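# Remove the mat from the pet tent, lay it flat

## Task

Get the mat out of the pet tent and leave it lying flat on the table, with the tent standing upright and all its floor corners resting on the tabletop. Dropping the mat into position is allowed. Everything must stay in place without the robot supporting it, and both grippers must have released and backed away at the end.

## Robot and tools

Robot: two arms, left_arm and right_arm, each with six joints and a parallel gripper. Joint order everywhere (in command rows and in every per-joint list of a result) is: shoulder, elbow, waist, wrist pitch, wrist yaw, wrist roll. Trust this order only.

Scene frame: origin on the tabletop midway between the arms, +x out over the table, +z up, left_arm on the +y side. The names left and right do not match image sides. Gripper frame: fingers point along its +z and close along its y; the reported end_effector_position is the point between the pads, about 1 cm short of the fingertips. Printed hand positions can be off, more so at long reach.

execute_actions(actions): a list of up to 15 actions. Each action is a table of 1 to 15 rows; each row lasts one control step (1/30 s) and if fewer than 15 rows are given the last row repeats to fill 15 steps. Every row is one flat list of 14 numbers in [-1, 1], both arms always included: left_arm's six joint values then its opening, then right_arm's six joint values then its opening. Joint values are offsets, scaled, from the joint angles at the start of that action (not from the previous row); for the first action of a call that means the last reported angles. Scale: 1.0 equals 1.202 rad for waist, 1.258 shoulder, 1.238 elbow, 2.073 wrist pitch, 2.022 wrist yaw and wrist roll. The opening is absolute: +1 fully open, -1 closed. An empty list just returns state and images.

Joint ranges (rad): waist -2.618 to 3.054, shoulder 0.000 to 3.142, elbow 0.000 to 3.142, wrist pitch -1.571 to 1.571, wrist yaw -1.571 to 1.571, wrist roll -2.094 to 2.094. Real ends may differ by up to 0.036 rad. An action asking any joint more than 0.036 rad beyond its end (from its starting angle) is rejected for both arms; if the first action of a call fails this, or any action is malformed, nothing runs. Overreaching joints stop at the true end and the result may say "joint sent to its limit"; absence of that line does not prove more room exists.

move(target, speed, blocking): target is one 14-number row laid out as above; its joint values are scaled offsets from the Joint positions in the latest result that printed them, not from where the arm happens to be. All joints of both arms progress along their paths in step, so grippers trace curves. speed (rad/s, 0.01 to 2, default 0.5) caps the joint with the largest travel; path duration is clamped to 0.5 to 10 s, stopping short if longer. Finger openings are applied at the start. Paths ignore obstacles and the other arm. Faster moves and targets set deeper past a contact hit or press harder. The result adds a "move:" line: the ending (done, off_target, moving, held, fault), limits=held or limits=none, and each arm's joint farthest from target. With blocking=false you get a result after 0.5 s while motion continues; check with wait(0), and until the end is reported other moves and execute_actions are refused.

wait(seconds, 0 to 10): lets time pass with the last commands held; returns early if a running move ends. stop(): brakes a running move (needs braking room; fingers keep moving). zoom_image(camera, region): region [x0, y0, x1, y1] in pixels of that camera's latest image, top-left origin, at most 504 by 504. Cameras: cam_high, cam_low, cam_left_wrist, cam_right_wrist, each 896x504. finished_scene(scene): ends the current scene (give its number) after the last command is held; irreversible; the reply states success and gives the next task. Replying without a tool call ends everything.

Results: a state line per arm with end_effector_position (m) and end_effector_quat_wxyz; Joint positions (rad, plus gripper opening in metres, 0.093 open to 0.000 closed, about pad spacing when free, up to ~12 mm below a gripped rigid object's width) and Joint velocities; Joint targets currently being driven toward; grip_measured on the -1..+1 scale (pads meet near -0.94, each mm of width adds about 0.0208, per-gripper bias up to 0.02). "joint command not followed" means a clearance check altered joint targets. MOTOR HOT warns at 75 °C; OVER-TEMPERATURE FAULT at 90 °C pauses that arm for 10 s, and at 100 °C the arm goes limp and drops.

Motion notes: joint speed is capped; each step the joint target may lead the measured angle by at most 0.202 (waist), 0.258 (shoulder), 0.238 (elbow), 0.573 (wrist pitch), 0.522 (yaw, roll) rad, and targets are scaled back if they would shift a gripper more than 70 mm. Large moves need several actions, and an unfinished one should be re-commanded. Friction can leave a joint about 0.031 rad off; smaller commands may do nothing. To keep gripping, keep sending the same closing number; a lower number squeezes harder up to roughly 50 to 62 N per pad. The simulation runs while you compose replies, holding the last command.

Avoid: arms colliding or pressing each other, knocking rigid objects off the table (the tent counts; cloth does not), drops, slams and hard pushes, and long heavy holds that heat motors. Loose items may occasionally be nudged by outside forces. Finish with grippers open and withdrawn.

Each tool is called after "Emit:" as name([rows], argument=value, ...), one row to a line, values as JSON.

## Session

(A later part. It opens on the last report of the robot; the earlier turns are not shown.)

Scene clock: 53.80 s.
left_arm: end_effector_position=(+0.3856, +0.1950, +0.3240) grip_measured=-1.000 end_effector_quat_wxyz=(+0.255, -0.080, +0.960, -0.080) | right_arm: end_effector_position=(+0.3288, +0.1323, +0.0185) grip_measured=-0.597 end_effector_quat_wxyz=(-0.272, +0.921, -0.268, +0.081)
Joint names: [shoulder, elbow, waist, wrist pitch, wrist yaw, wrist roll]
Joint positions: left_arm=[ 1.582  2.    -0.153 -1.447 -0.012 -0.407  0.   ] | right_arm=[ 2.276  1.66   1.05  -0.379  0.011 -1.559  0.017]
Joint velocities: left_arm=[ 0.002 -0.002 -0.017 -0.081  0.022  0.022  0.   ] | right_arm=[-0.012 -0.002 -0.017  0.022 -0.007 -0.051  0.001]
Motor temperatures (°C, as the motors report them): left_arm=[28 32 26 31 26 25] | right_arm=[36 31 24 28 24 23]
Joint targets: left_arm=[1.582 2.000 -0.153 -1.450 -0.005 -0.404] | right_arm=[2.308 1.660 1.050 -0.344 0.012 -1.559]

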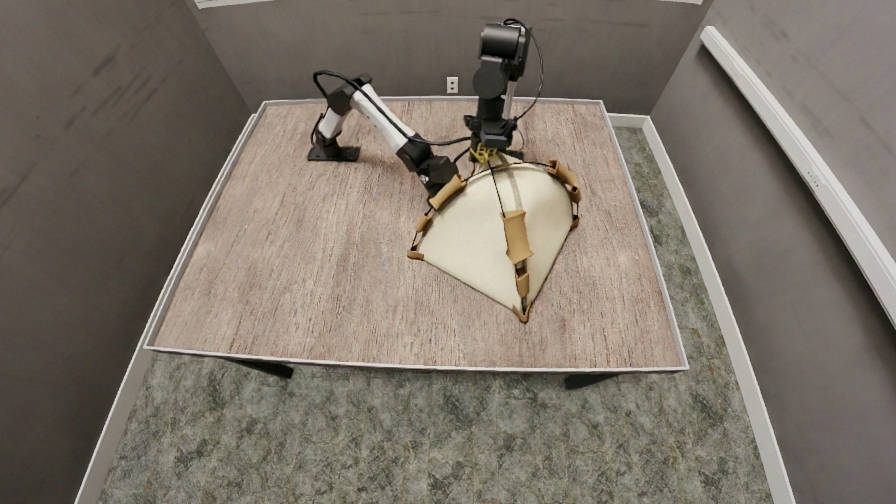

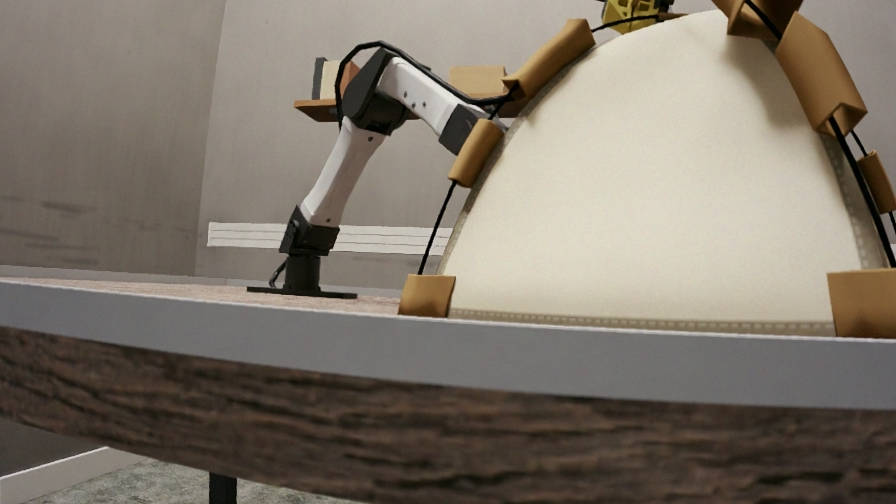

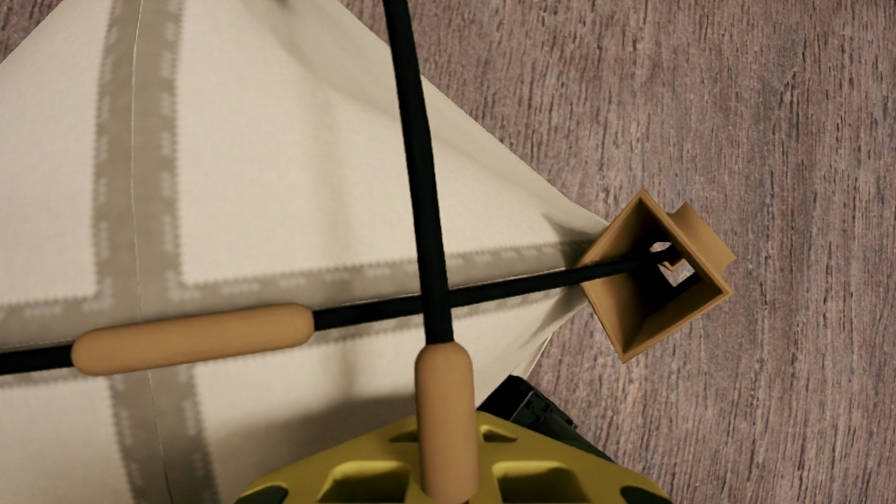

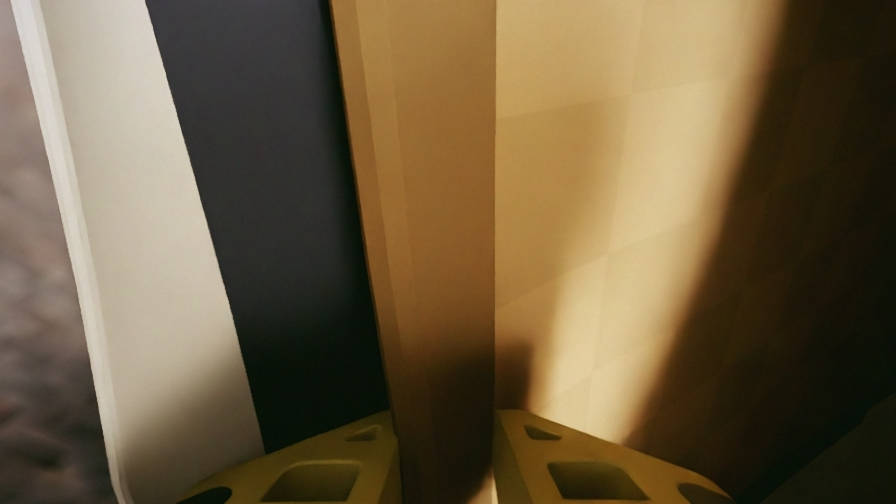

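Emit:
execute_actions([
  [[0.03,0,0,0,0,0,-1,0.005,0,0,0.045,0,0,-0.5]],
  [[0.03,0,0,0,0,0,-1,0.02,0,0,0.04,0,0,-0.55]],
])

Scene clock: 57.63 s.
left_arm: end_effector_position=(+0.4021, +0.1923, +0.3138) grip_measured=-1.000 end_effector_quat_wxyz=(+0.253, -0.084, +0.961, -0.076) | right_arm: end_effector_position=(+0.3397, +0.1500, +0.0336) grip_measured=-0.548 end_effector_quat_wxyz=(-0.321, +0.905, -0.264, +0.094)
Joint names: [shoulder, elbow, waist, wrist pitch, wrist yaw, wrist roll]
Joint positions: left_arm=[ 1.626  2.    -0.153 -1.41  -0.021 -0.412  0.   ] | right_arm=[ 2.276  1.66   1.05  -0.273  0.011 -1.559  0.019]
Joint velocities: left_arm=[-0.007  0.007 -0.002  0.022  0.037  0.037  0.   ] | right_arm=[ 0.012 -0.007 -0.027 -0.051 -0.022  0.037 -0.002]
Motor temperatures (°C, as the motors report them): left_arm=[28 33 26 31 26 25] | right_arm=[37 31 24 29 24 23]
Joint targets: left_arm=[1.646 2.000 -0.153 -1.431 -0.018 -0.411] | right_arm=[2.301 1.660 1.050 -0.242 0.011 -1.559]

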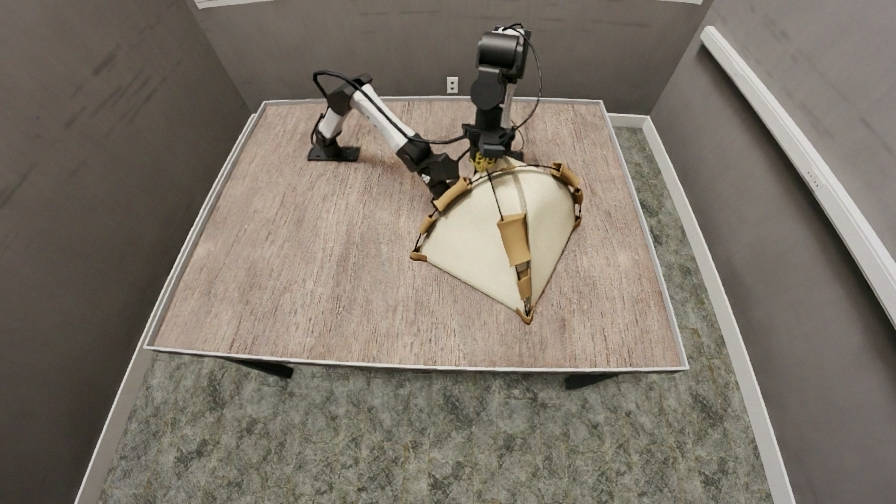

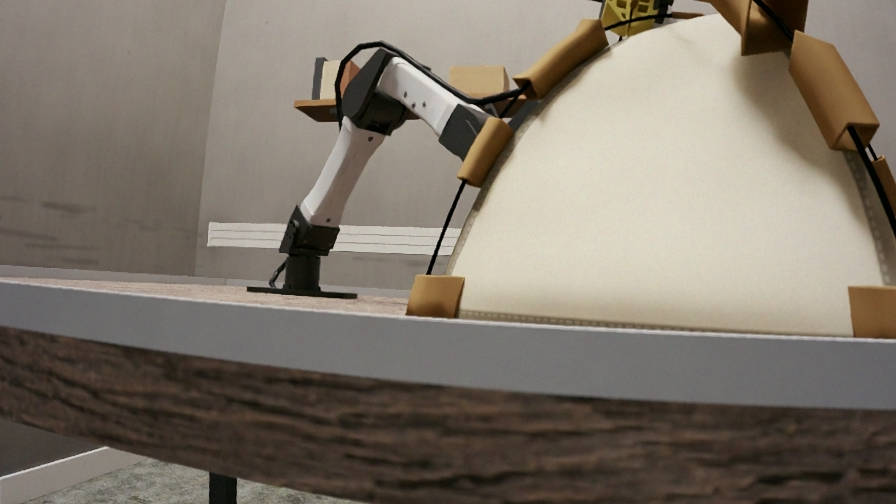

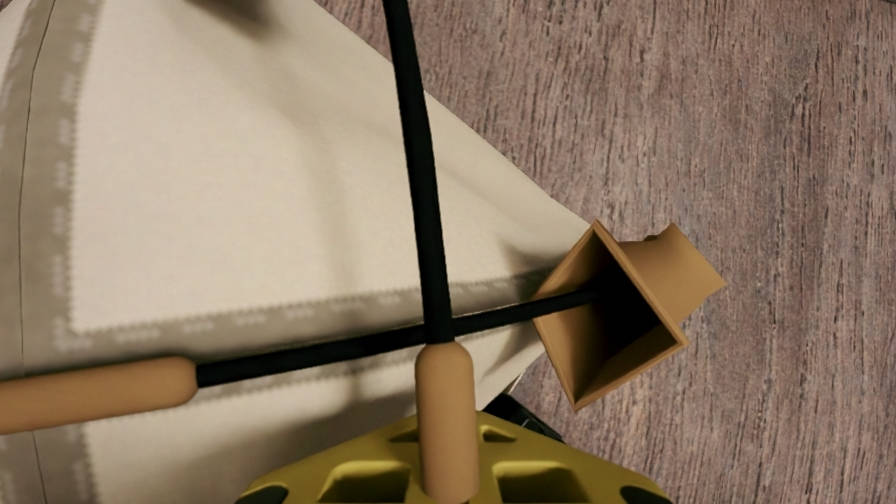

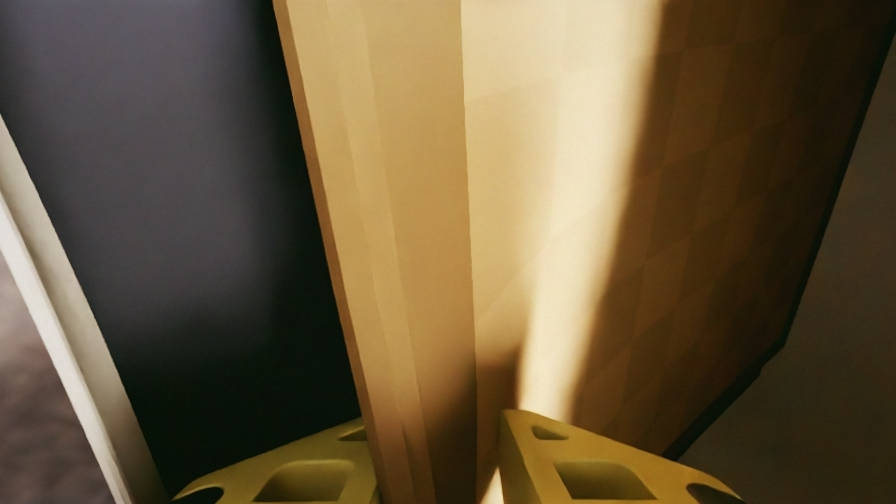

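Edge is lifted onto the finger. Close, lift, and straighten the tent.

Emit:
execute_actions([
  [[0,0,0,0,0,0,-1,0.03,0,0,0.025,0,0,-0.8]],
  [[0,0,0,0,0,0,-1,0,0,0,0,0,0,-1]],
  [[-0.03,0,0.05,0,0,0,-1,-0.04,0,0,0,0,0,-1]],
  [[0,0,0.05,0,0,0,-1,-0.04,0,0,0,0,0,-1]],
])

Emit:
move(target=[0,0,0.05,0,0,0,-1,-0.33,-0.4,-0.04,0,0,0,-1], speed=0.3)

Scene clock: 64.43 s.
left_arm: end_effector_position=(+0.4046, +0.2331, +0.3239) grip_measured=-1.000 end_effector_quat_wxyz=(+0.272, -0.137, +0.950, -0.065) | right_arm: end_effector_position=(+0.3473, +0.1625, +0.1029) grip_measured=-0.959 end_effector_quat_wxyz=(-0.393, +0.876, -0.256, +0.114)
Joint names: [shoulder, elbow, waist, wrist pitch, wrist yaw, wrist roll]
Joint positions: left_arm=[ 1.598  2.    -0.042 -1.406 -0.023 -0.413  0.   ] | right_arm=[ 2.171  1.66   1.05  -0.217  0.011 -1.559  0.   ]
Joint velocities: left_arm=[-0.022 -0.002  0.007 -0.154 -0.037 -0.037  0.   ] | right_arm=[ 0.002 -0.002 -0.007 -0.066 -0.022 -0.037  0.   ]
Motor temperatures (°C, as the motors report them): left_arm=[28 33 26 31 26 25] | right_arm=[38 31 24 30 24 23]
Joint targets: left_arm=[1.598 2.000 -0.037 -1.405 -0.026 -0.413] | right_arm=[2.174 1.660 1.050 -0.224 0.011 -1.559]

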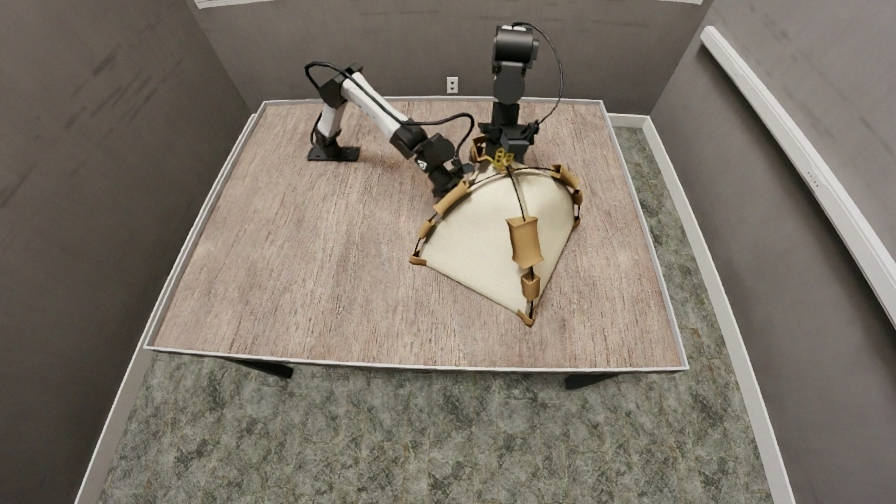

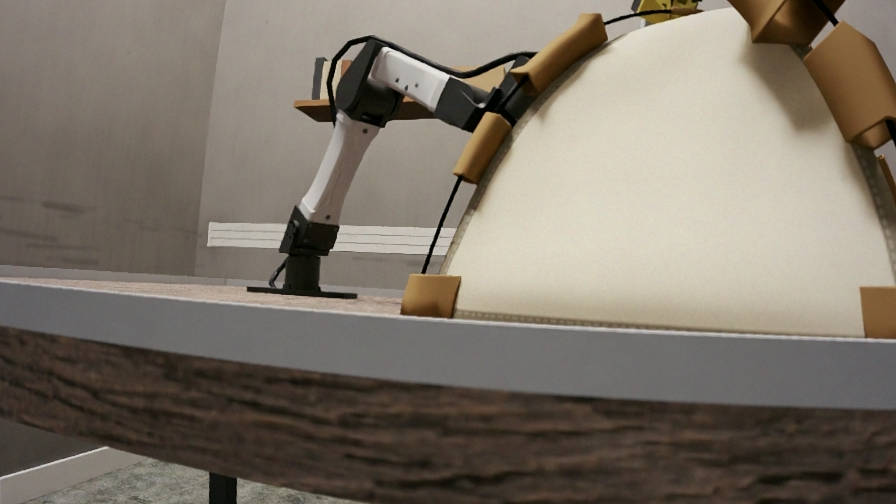

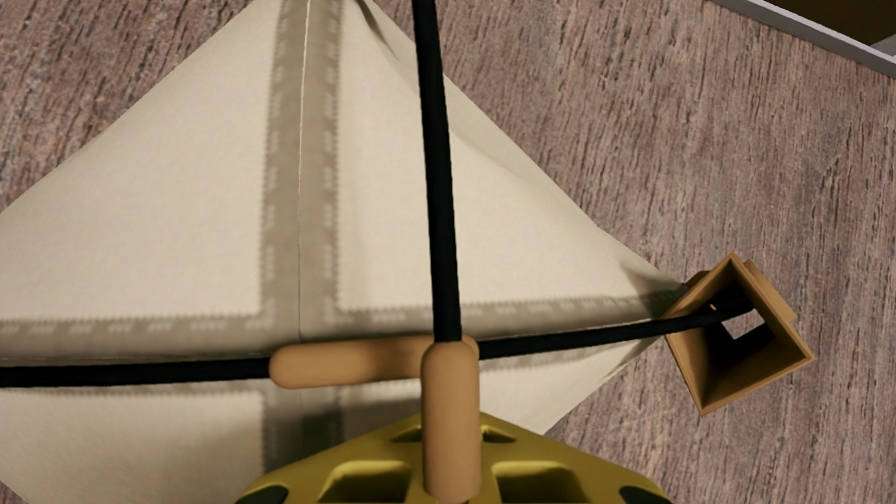

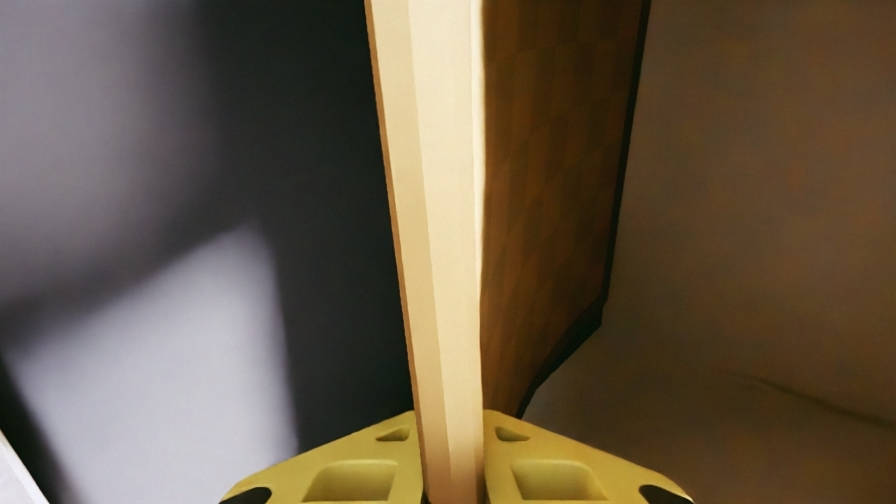

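Scene clock: 66.47 s.
left_arm: end_effector_position=(+0.4049, +0.2489, +0.3260) grip_measured=-1.000 end_effector_quat_wxyz=(+0.276, -0.158, +0.946, -0.062) | right_arm: end_effector_position=(+0.3067, +0.0558, +0.1140) grip_measured=-0.959 end_effector_quat_wxyz=(-0.363, +0.882, -0.279, +0.115)
Joint names: [shoulder, elbow, waist, wrist pitch, wrist yaw, wrist roll]
Joint positions: left_arm=[ 1.592  2.     0.004 -1.406 -0.018 -0.413  0.   ] | right_arm=[ 1.776  1.189  1.006 -0.203  0.012 -1.559  0.   ]
Joint velocities: left_arm=[ 0.002 -0.007 -0.017  0.037 -0.007 -0.022  0.   ] | right_arm=[ 0.002 -0.027  0.002  0.037 -0.095 -0.066  0.   ]
Motor temperatures (°C, as the motors report them): left_arm=[28 33 26 31 26 25] | right_arm=[39 31 24 30 24 23]
Joint targets: left_arm=[1.598 2.000 0.018 -1.406 -0.023 -0.413] | right_arm=[1.756 1.165 1.002 -0.217 0.011 -1.559]
move: off_target (right_arm); limits=none; left_arm: farthest joint: the waist, 0.014 radians from its target (0.060 radians at the start); right_arm: farthest joint: the elbow, 0.024 radians from its target (0.495 radians at the start)

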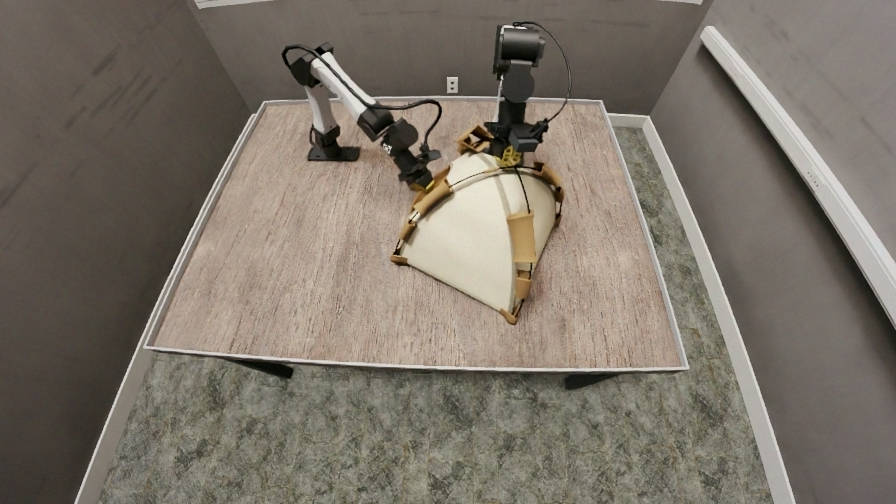

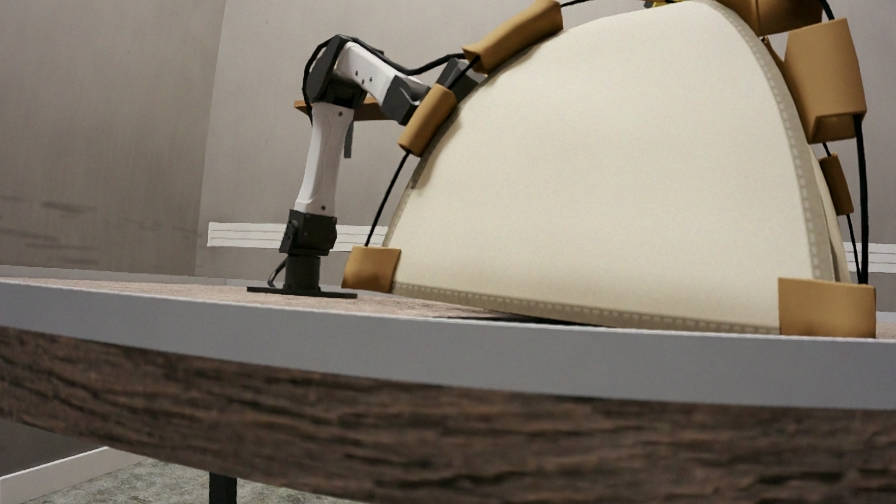

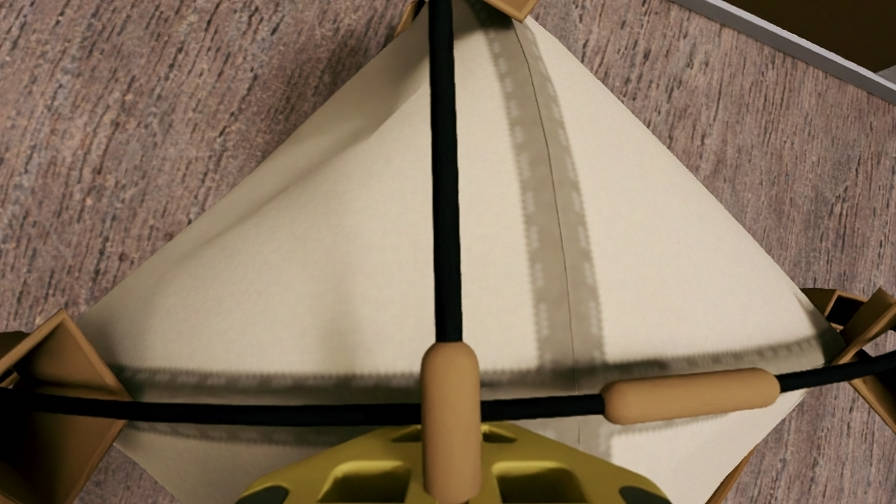

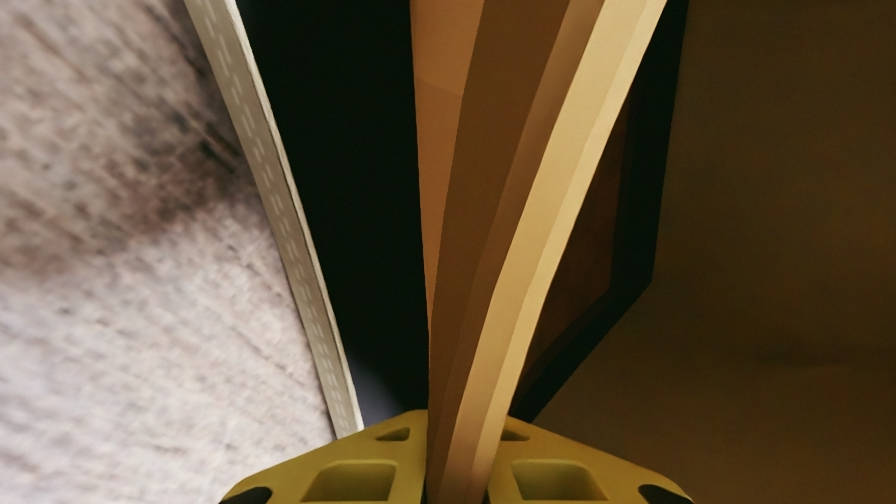

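Emit:
move(target=[0.01,0,0,0,0,0,-1,-0.19,-0.39,-0.04,0.12,0,0,-1], speed=0.2)

Scene clock: 71.80 s.
left_arm: end_effector_position=(+0.4025, +0.2466, +0.3246) grip_measured=-1.000 end_effector_quat_wxyz=(+0.269, -0.159, +0.947, -0.068) | right_arm: end_effector_position=(+0.2820, -0.0114, +0.0865) grip_measured=-0.959 end_effector_quat_wxyz=(-0.398, +0.859, -0.292, +0.135)
Joint names: [shoulder, elbow, waist, wrist pitch, wrist yaw, wrist roll]
Joint positions: left_arm=[ 1.592  2.     0.004 -1.416 -0.003 -0.419  0.   ] | right_arm=[ 1.548  0.746  0.965  0.099  0.013 -1.559  0.   ]
Joint velocities: left_arm=[ 0.002  0.007  0.002 -0.022 -0.007  0.007  0.   ] | right_arm=[ 0.012 -0.017  0.002 -0.007  0.081 -0.037  0.   ]
Motor temperatures (°C, as the motors report them): left_arm=[28 33 26 32 26 25] | right_arm=[39 31 24 30 24 23]
Joint targets: left_arm=[1.604 2.000 0.004 -1.406 -0.018 -0.413] | right_arm=[1.537 0.706 0.958 0.046 0.012 -1.559]
move: off_target (right_arm); limits=none; left_arm: farthest joint: the wrist yaw, 0.015 radians from its target (0.000 radians at the start); right_arm: farthest joint: the wrist pitch, 0.054 radians from its target (0.249 radians at the start)

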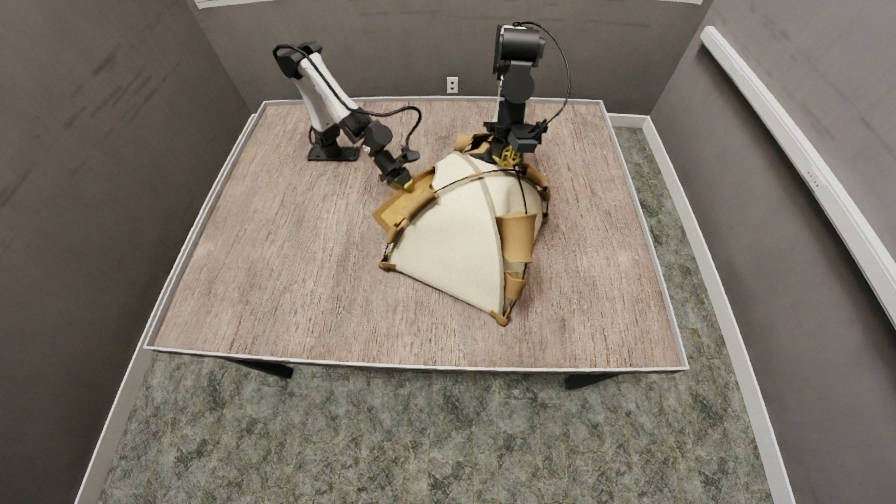

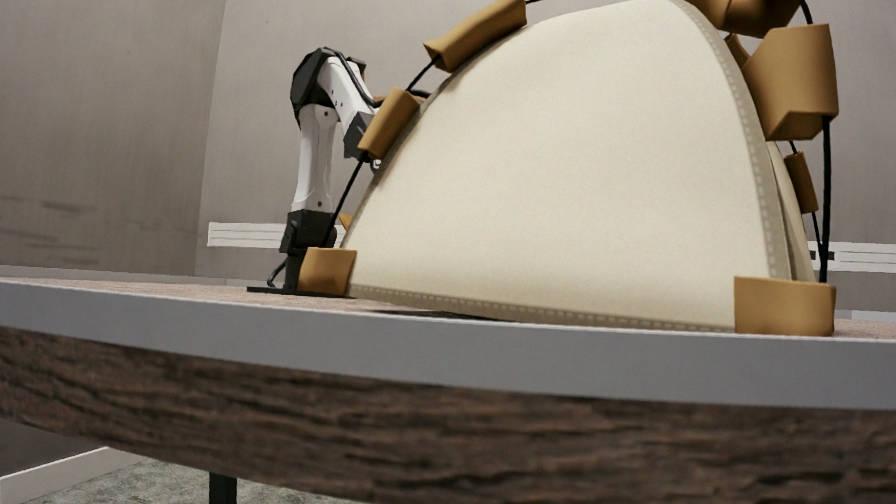

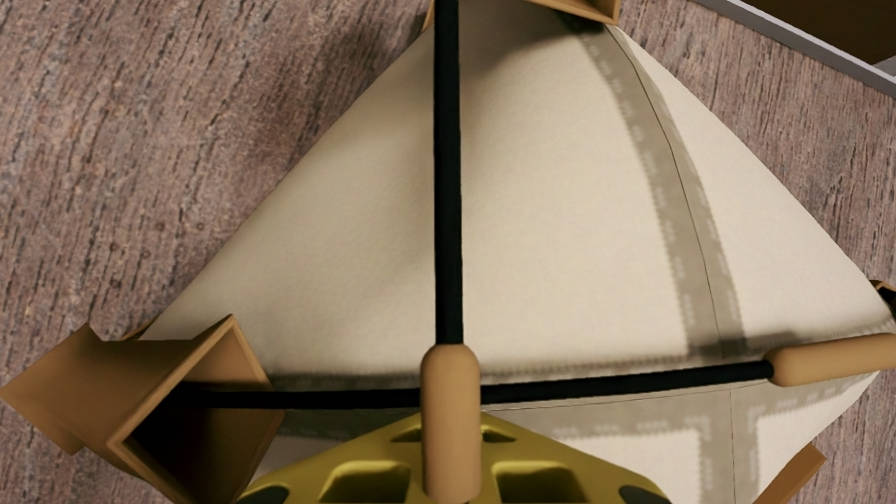

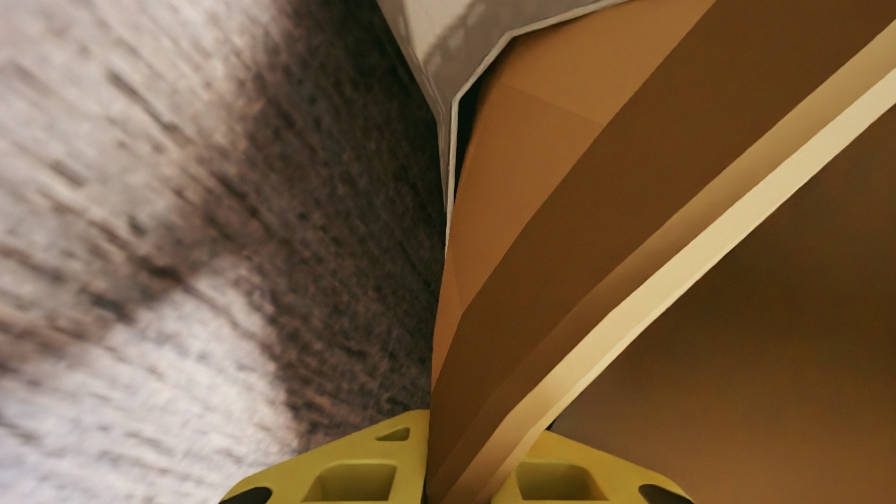

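Emit:
move(target=[0.01,0,0,0,0,0,-1,-0.24,-0.13,-0.15,-0.14,0,0,-1], speed=0.15)

Scene clock: 75.67 s.
left_arm: end_effector_position=(+0.4007, +0.2346, +0.3244) grip_measured=-1.000 end_effector_quat_wxyz=(+0.260, -0.156, +0.948, -0.097) | right_arm: end_effector_position=(+0.2846, -0.0844, +0.1148) grip_measured=-0.959 end_effector_quat_wxyz=(-0.399, +0.837, -0.345, +0.143)
Joint names: [shoulder, elbow, waist, wrist pitch, wrist yaw, wrist roll]
Joint positions: left_arm=[ 1.592  2.    -0.003 -1.419  0.053 -0.436  0.   ] | right_arm=[ 1.257  0.633  0.812 -0.071 -0.042 -1.559  0.   ]
Joint velocities: left_arm=[-0.007 -0.012 -0.007 -0.051 -0.007 -0.022  0.   ] | right_arm=[-0.007  0.022 -0.027  0.007  0.007 -0.007  0.   ]
Motor temperatures (°C, as the motors report them): left_arm=[28 33 26 32 26 25] | right_arm=[38 31 24 30 24 23]
Joint targets: left_arm=[1.604 2.000 0.004 -1.416 -0.003 -0.419] | right_arm=[1.246 0.585 0.784 -0.191 0.013 -1.559]
move: off_target (left_arm, right_arm); limits=none; left_arm: farthest joint: the wrist yaw, 0.056 radians from its target (0.000 radians at the start); right_arm: farthest joint: the wrist pitch, 0.120 radians from its target (0.290 radians at the start)

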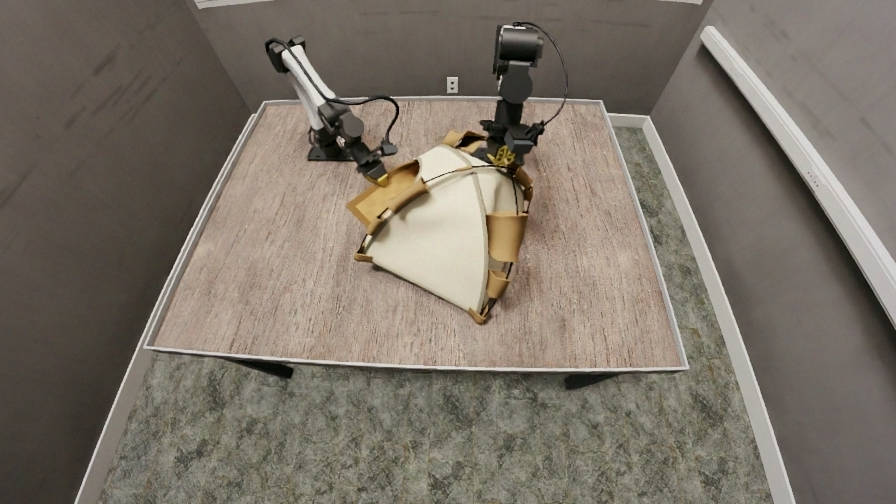

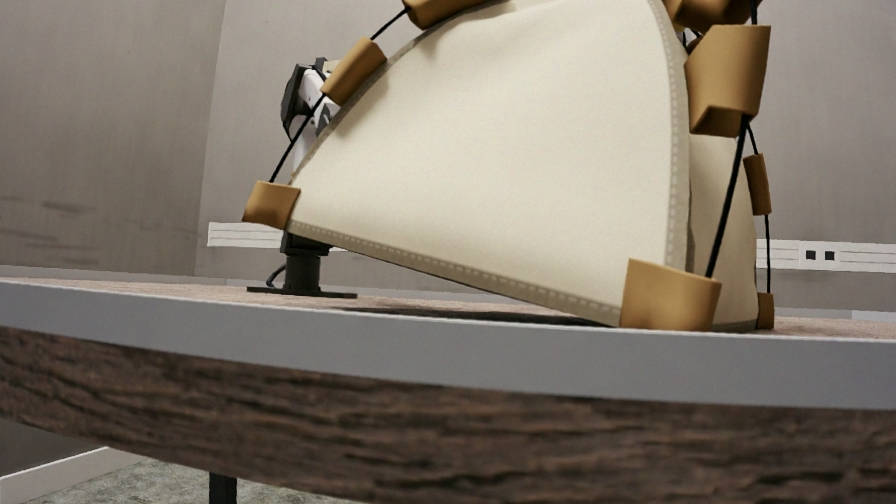

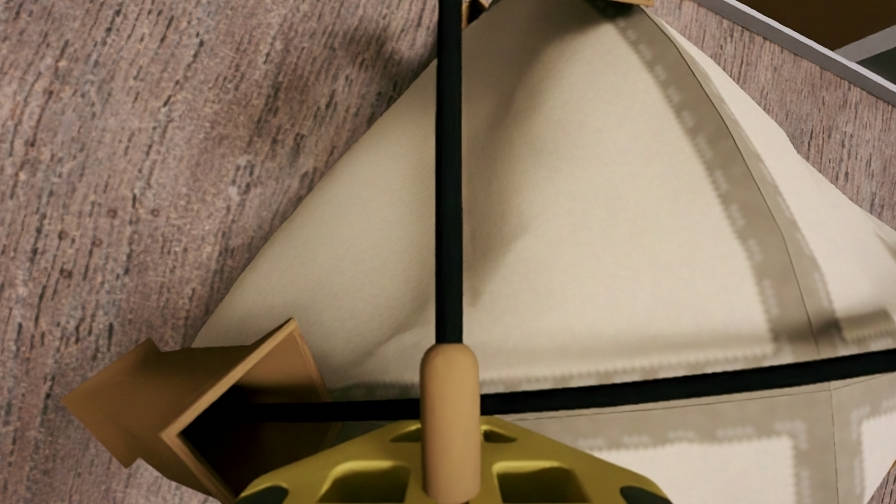

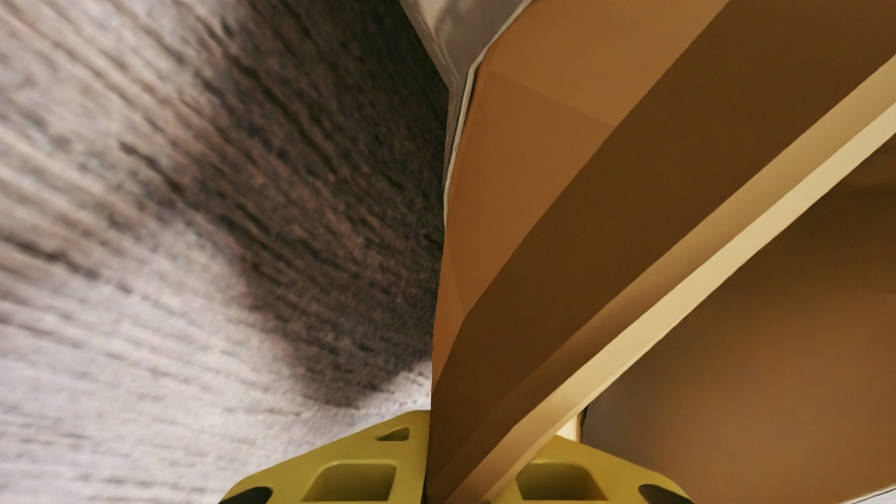

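Emit:
execute_actions(actions=[])

Scene clock: 84.30 s.
left_arm: end_effector_position=(+0.4007, +0.2346, +0.3244) grip_measured=-1.000 end_effector_quat_wxyz=(+0.260, -0.156, +0.948, -0.097) | right_arm: end_effector_position=(+0.2845, -0.0844, +0.1148) grip_measured=-0.959 end_effector_quat_wxyz=(-0.399, +0.837, -0.345, +0.143)
Joint names: [shoulder, elbow, waist, wrist pitch, wrist yaw, wrist roll]
Joint positions: left_arm=[ 1.592  2.    -0.003 -1.419  0.053 -0.436  0.   ] | right_arm=[ 1.257  0.633  0.812 -0.071 -0.042 -1.559  0.   ]
Joint velocities: left_arm=[-0.007 -0.002  0.002  0.037  0.007  0.037  0.   ] | right_arm=[-0.002 -0.002  0.002 -0.066  0.037 -0.007  0.   ]
Motor temperatures (°C, as the motors report them): left_arm=[28 33 26 32 27 25] | right_arm=[37 31 24 29 24 23]
Joint targets: left_arm=[1.604 2.000 0.004 -1.416 -0.003 -0.419] | right_arm=[1.246 0.585 0.784 -0.191 0.013 -1.559]

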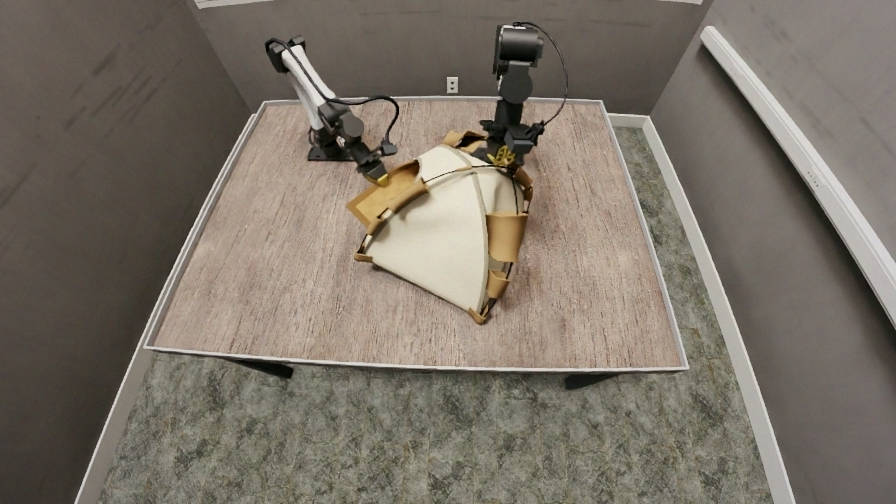

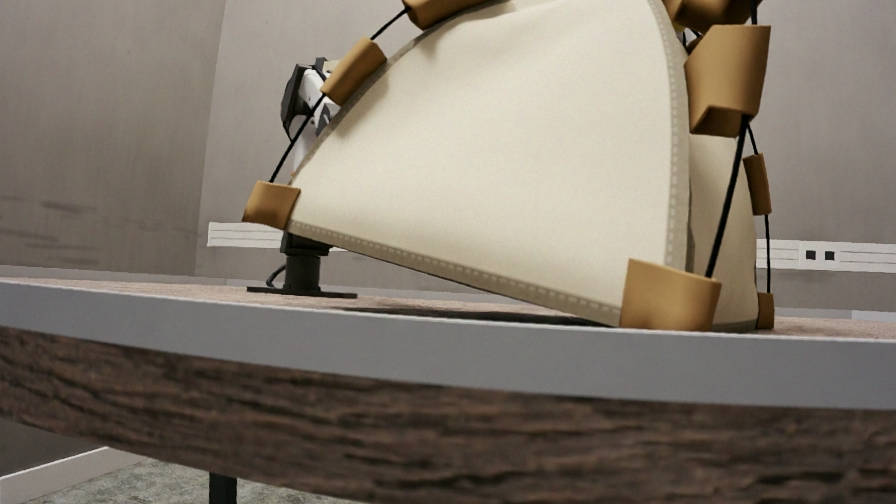

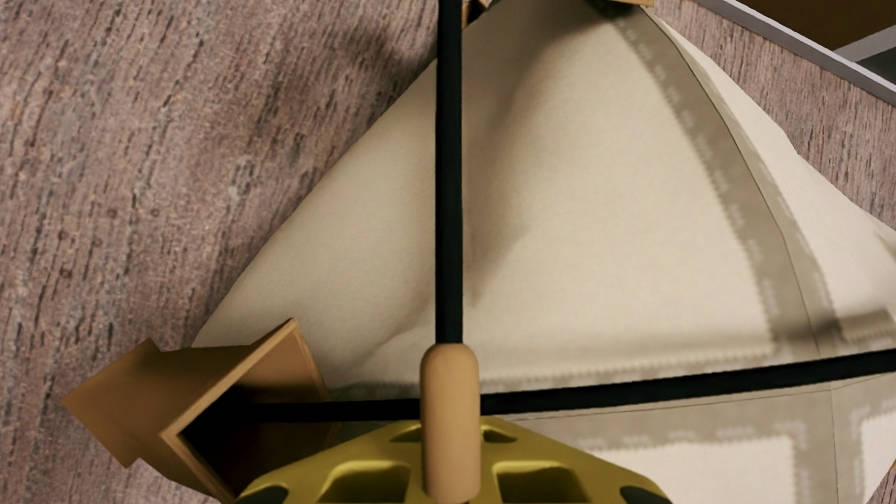

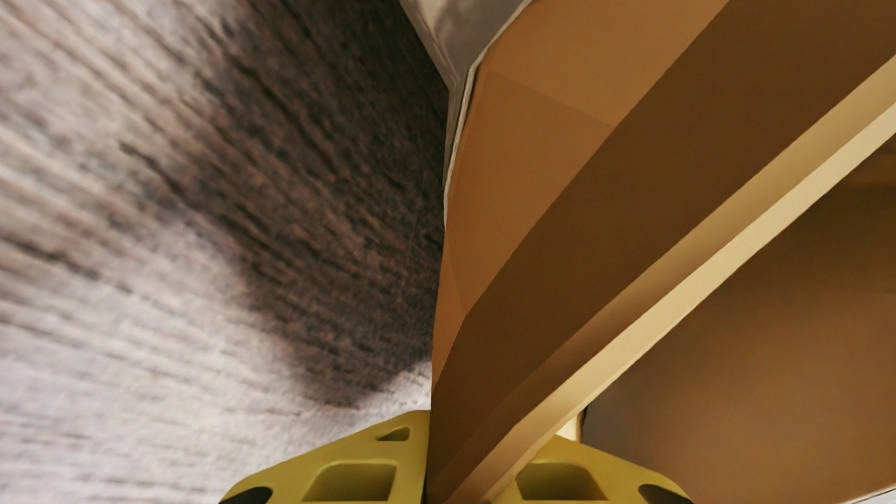

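Emit:
move(target=[0,0,-0.06,0,0,0,-1,0.29,0.127,0.07,0.107,0,0,-1], speed=0.3)

Emit:
zoom_image(camera="cam_high", region=[280,90,580,330])

Scene clock: 89.20 s.
left_arm: end_effector_position=(+0.3977, +0.2122, +0.3247) grip_measured=-1.000 end_effector_quat_wxyz=(+0.256, -0.131, +0.951, -0.109) | right_arm: end_effector_position=(+0.3066, -0.0128, +0.0850) grip_measured=-0.959 end_effector_quat_wxyz=(-0.412, +0.848, -0.308, +0.124)
Joint names: [shoulder, elbow, waist, wrist pitch, wrist yaw, wrist roll]
Joint positions: left_arm=[ 1.592  2.    -0.065 -1.417  0.057 -0.447  0.   ] | right_arm=[ 1.603  0.775  0.89   0.146 -0.054 -1.559  0.   ]
Joint velocities: left_arm=[-0.002 -0.012  0.002 -0.066  0.007 -0.037  0.   ] | right_arm=[-0.002  0.017  0.012 -0.051 -0.022 -0.007  0.   ]
Motor temperatures (°C, as the motors report them): left_arm=[28 34 26 32 27 25] | right_arm=[36 31 24 29 24 23]
Joint targets: left_arm=[1.592 2.000 -0.076 -1.419 0.053 -0.436] | right_arm=[1.622 0.790 0.896 0.151 -0.042 -1.559]
move: done; limits=none; left_arm: farthest joint: the wrist roll, 0.011 radians from its target (0.000 radians at the start); right_arm: farthest joint: the shoulder, 0.019 radians from its target (0.365 radians at the start)

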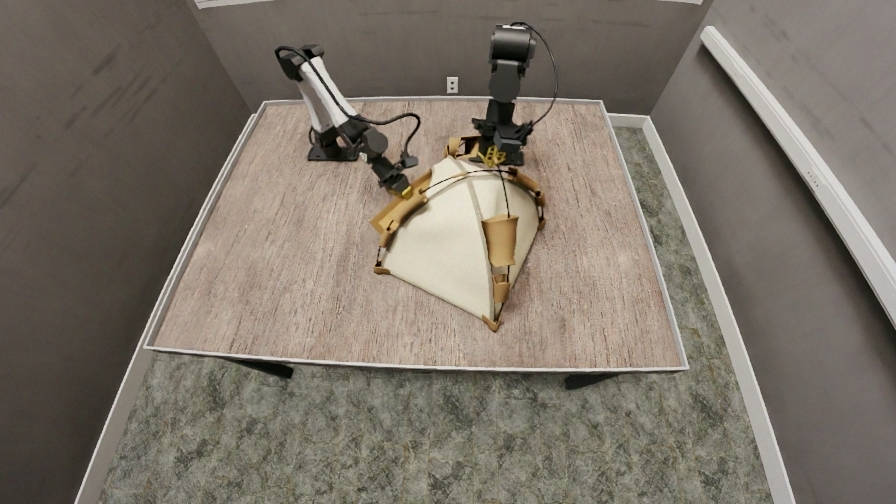

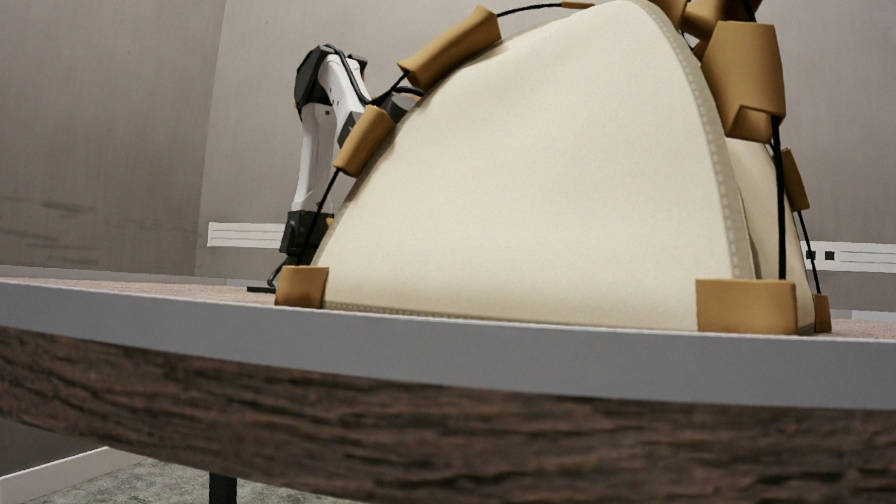

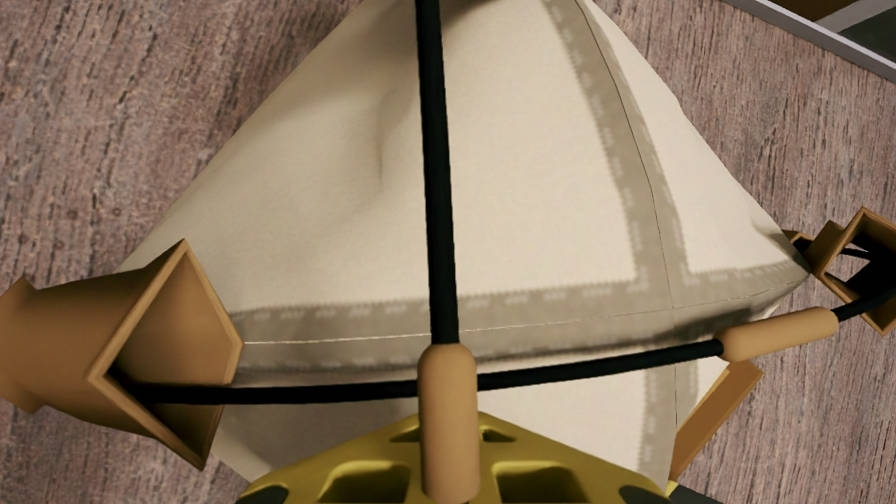

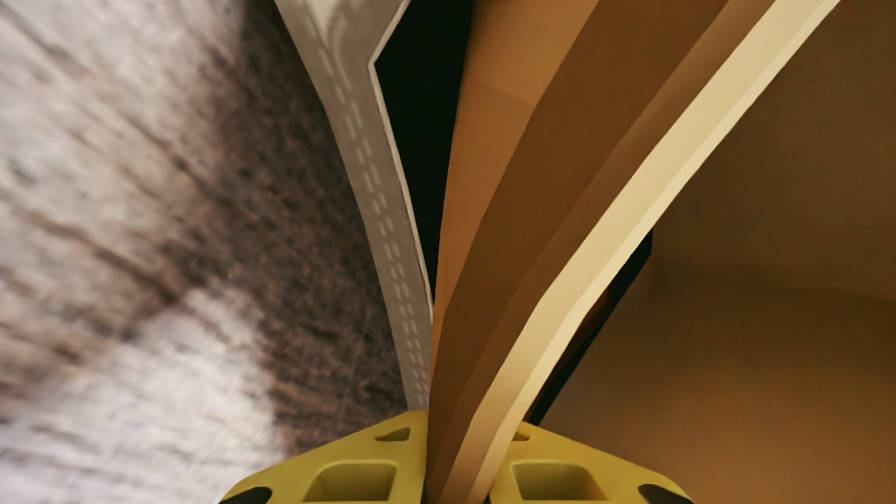

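Region (280, 90, 580, 330) of cam_high's 896x504 image, scaled by 1.680, with more detail than that image has; it fills the top 403 rows of this view, and the rest is white.

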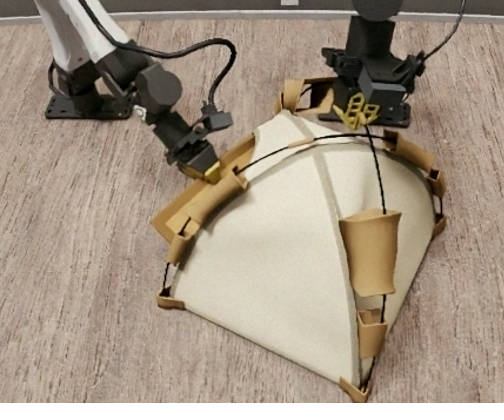

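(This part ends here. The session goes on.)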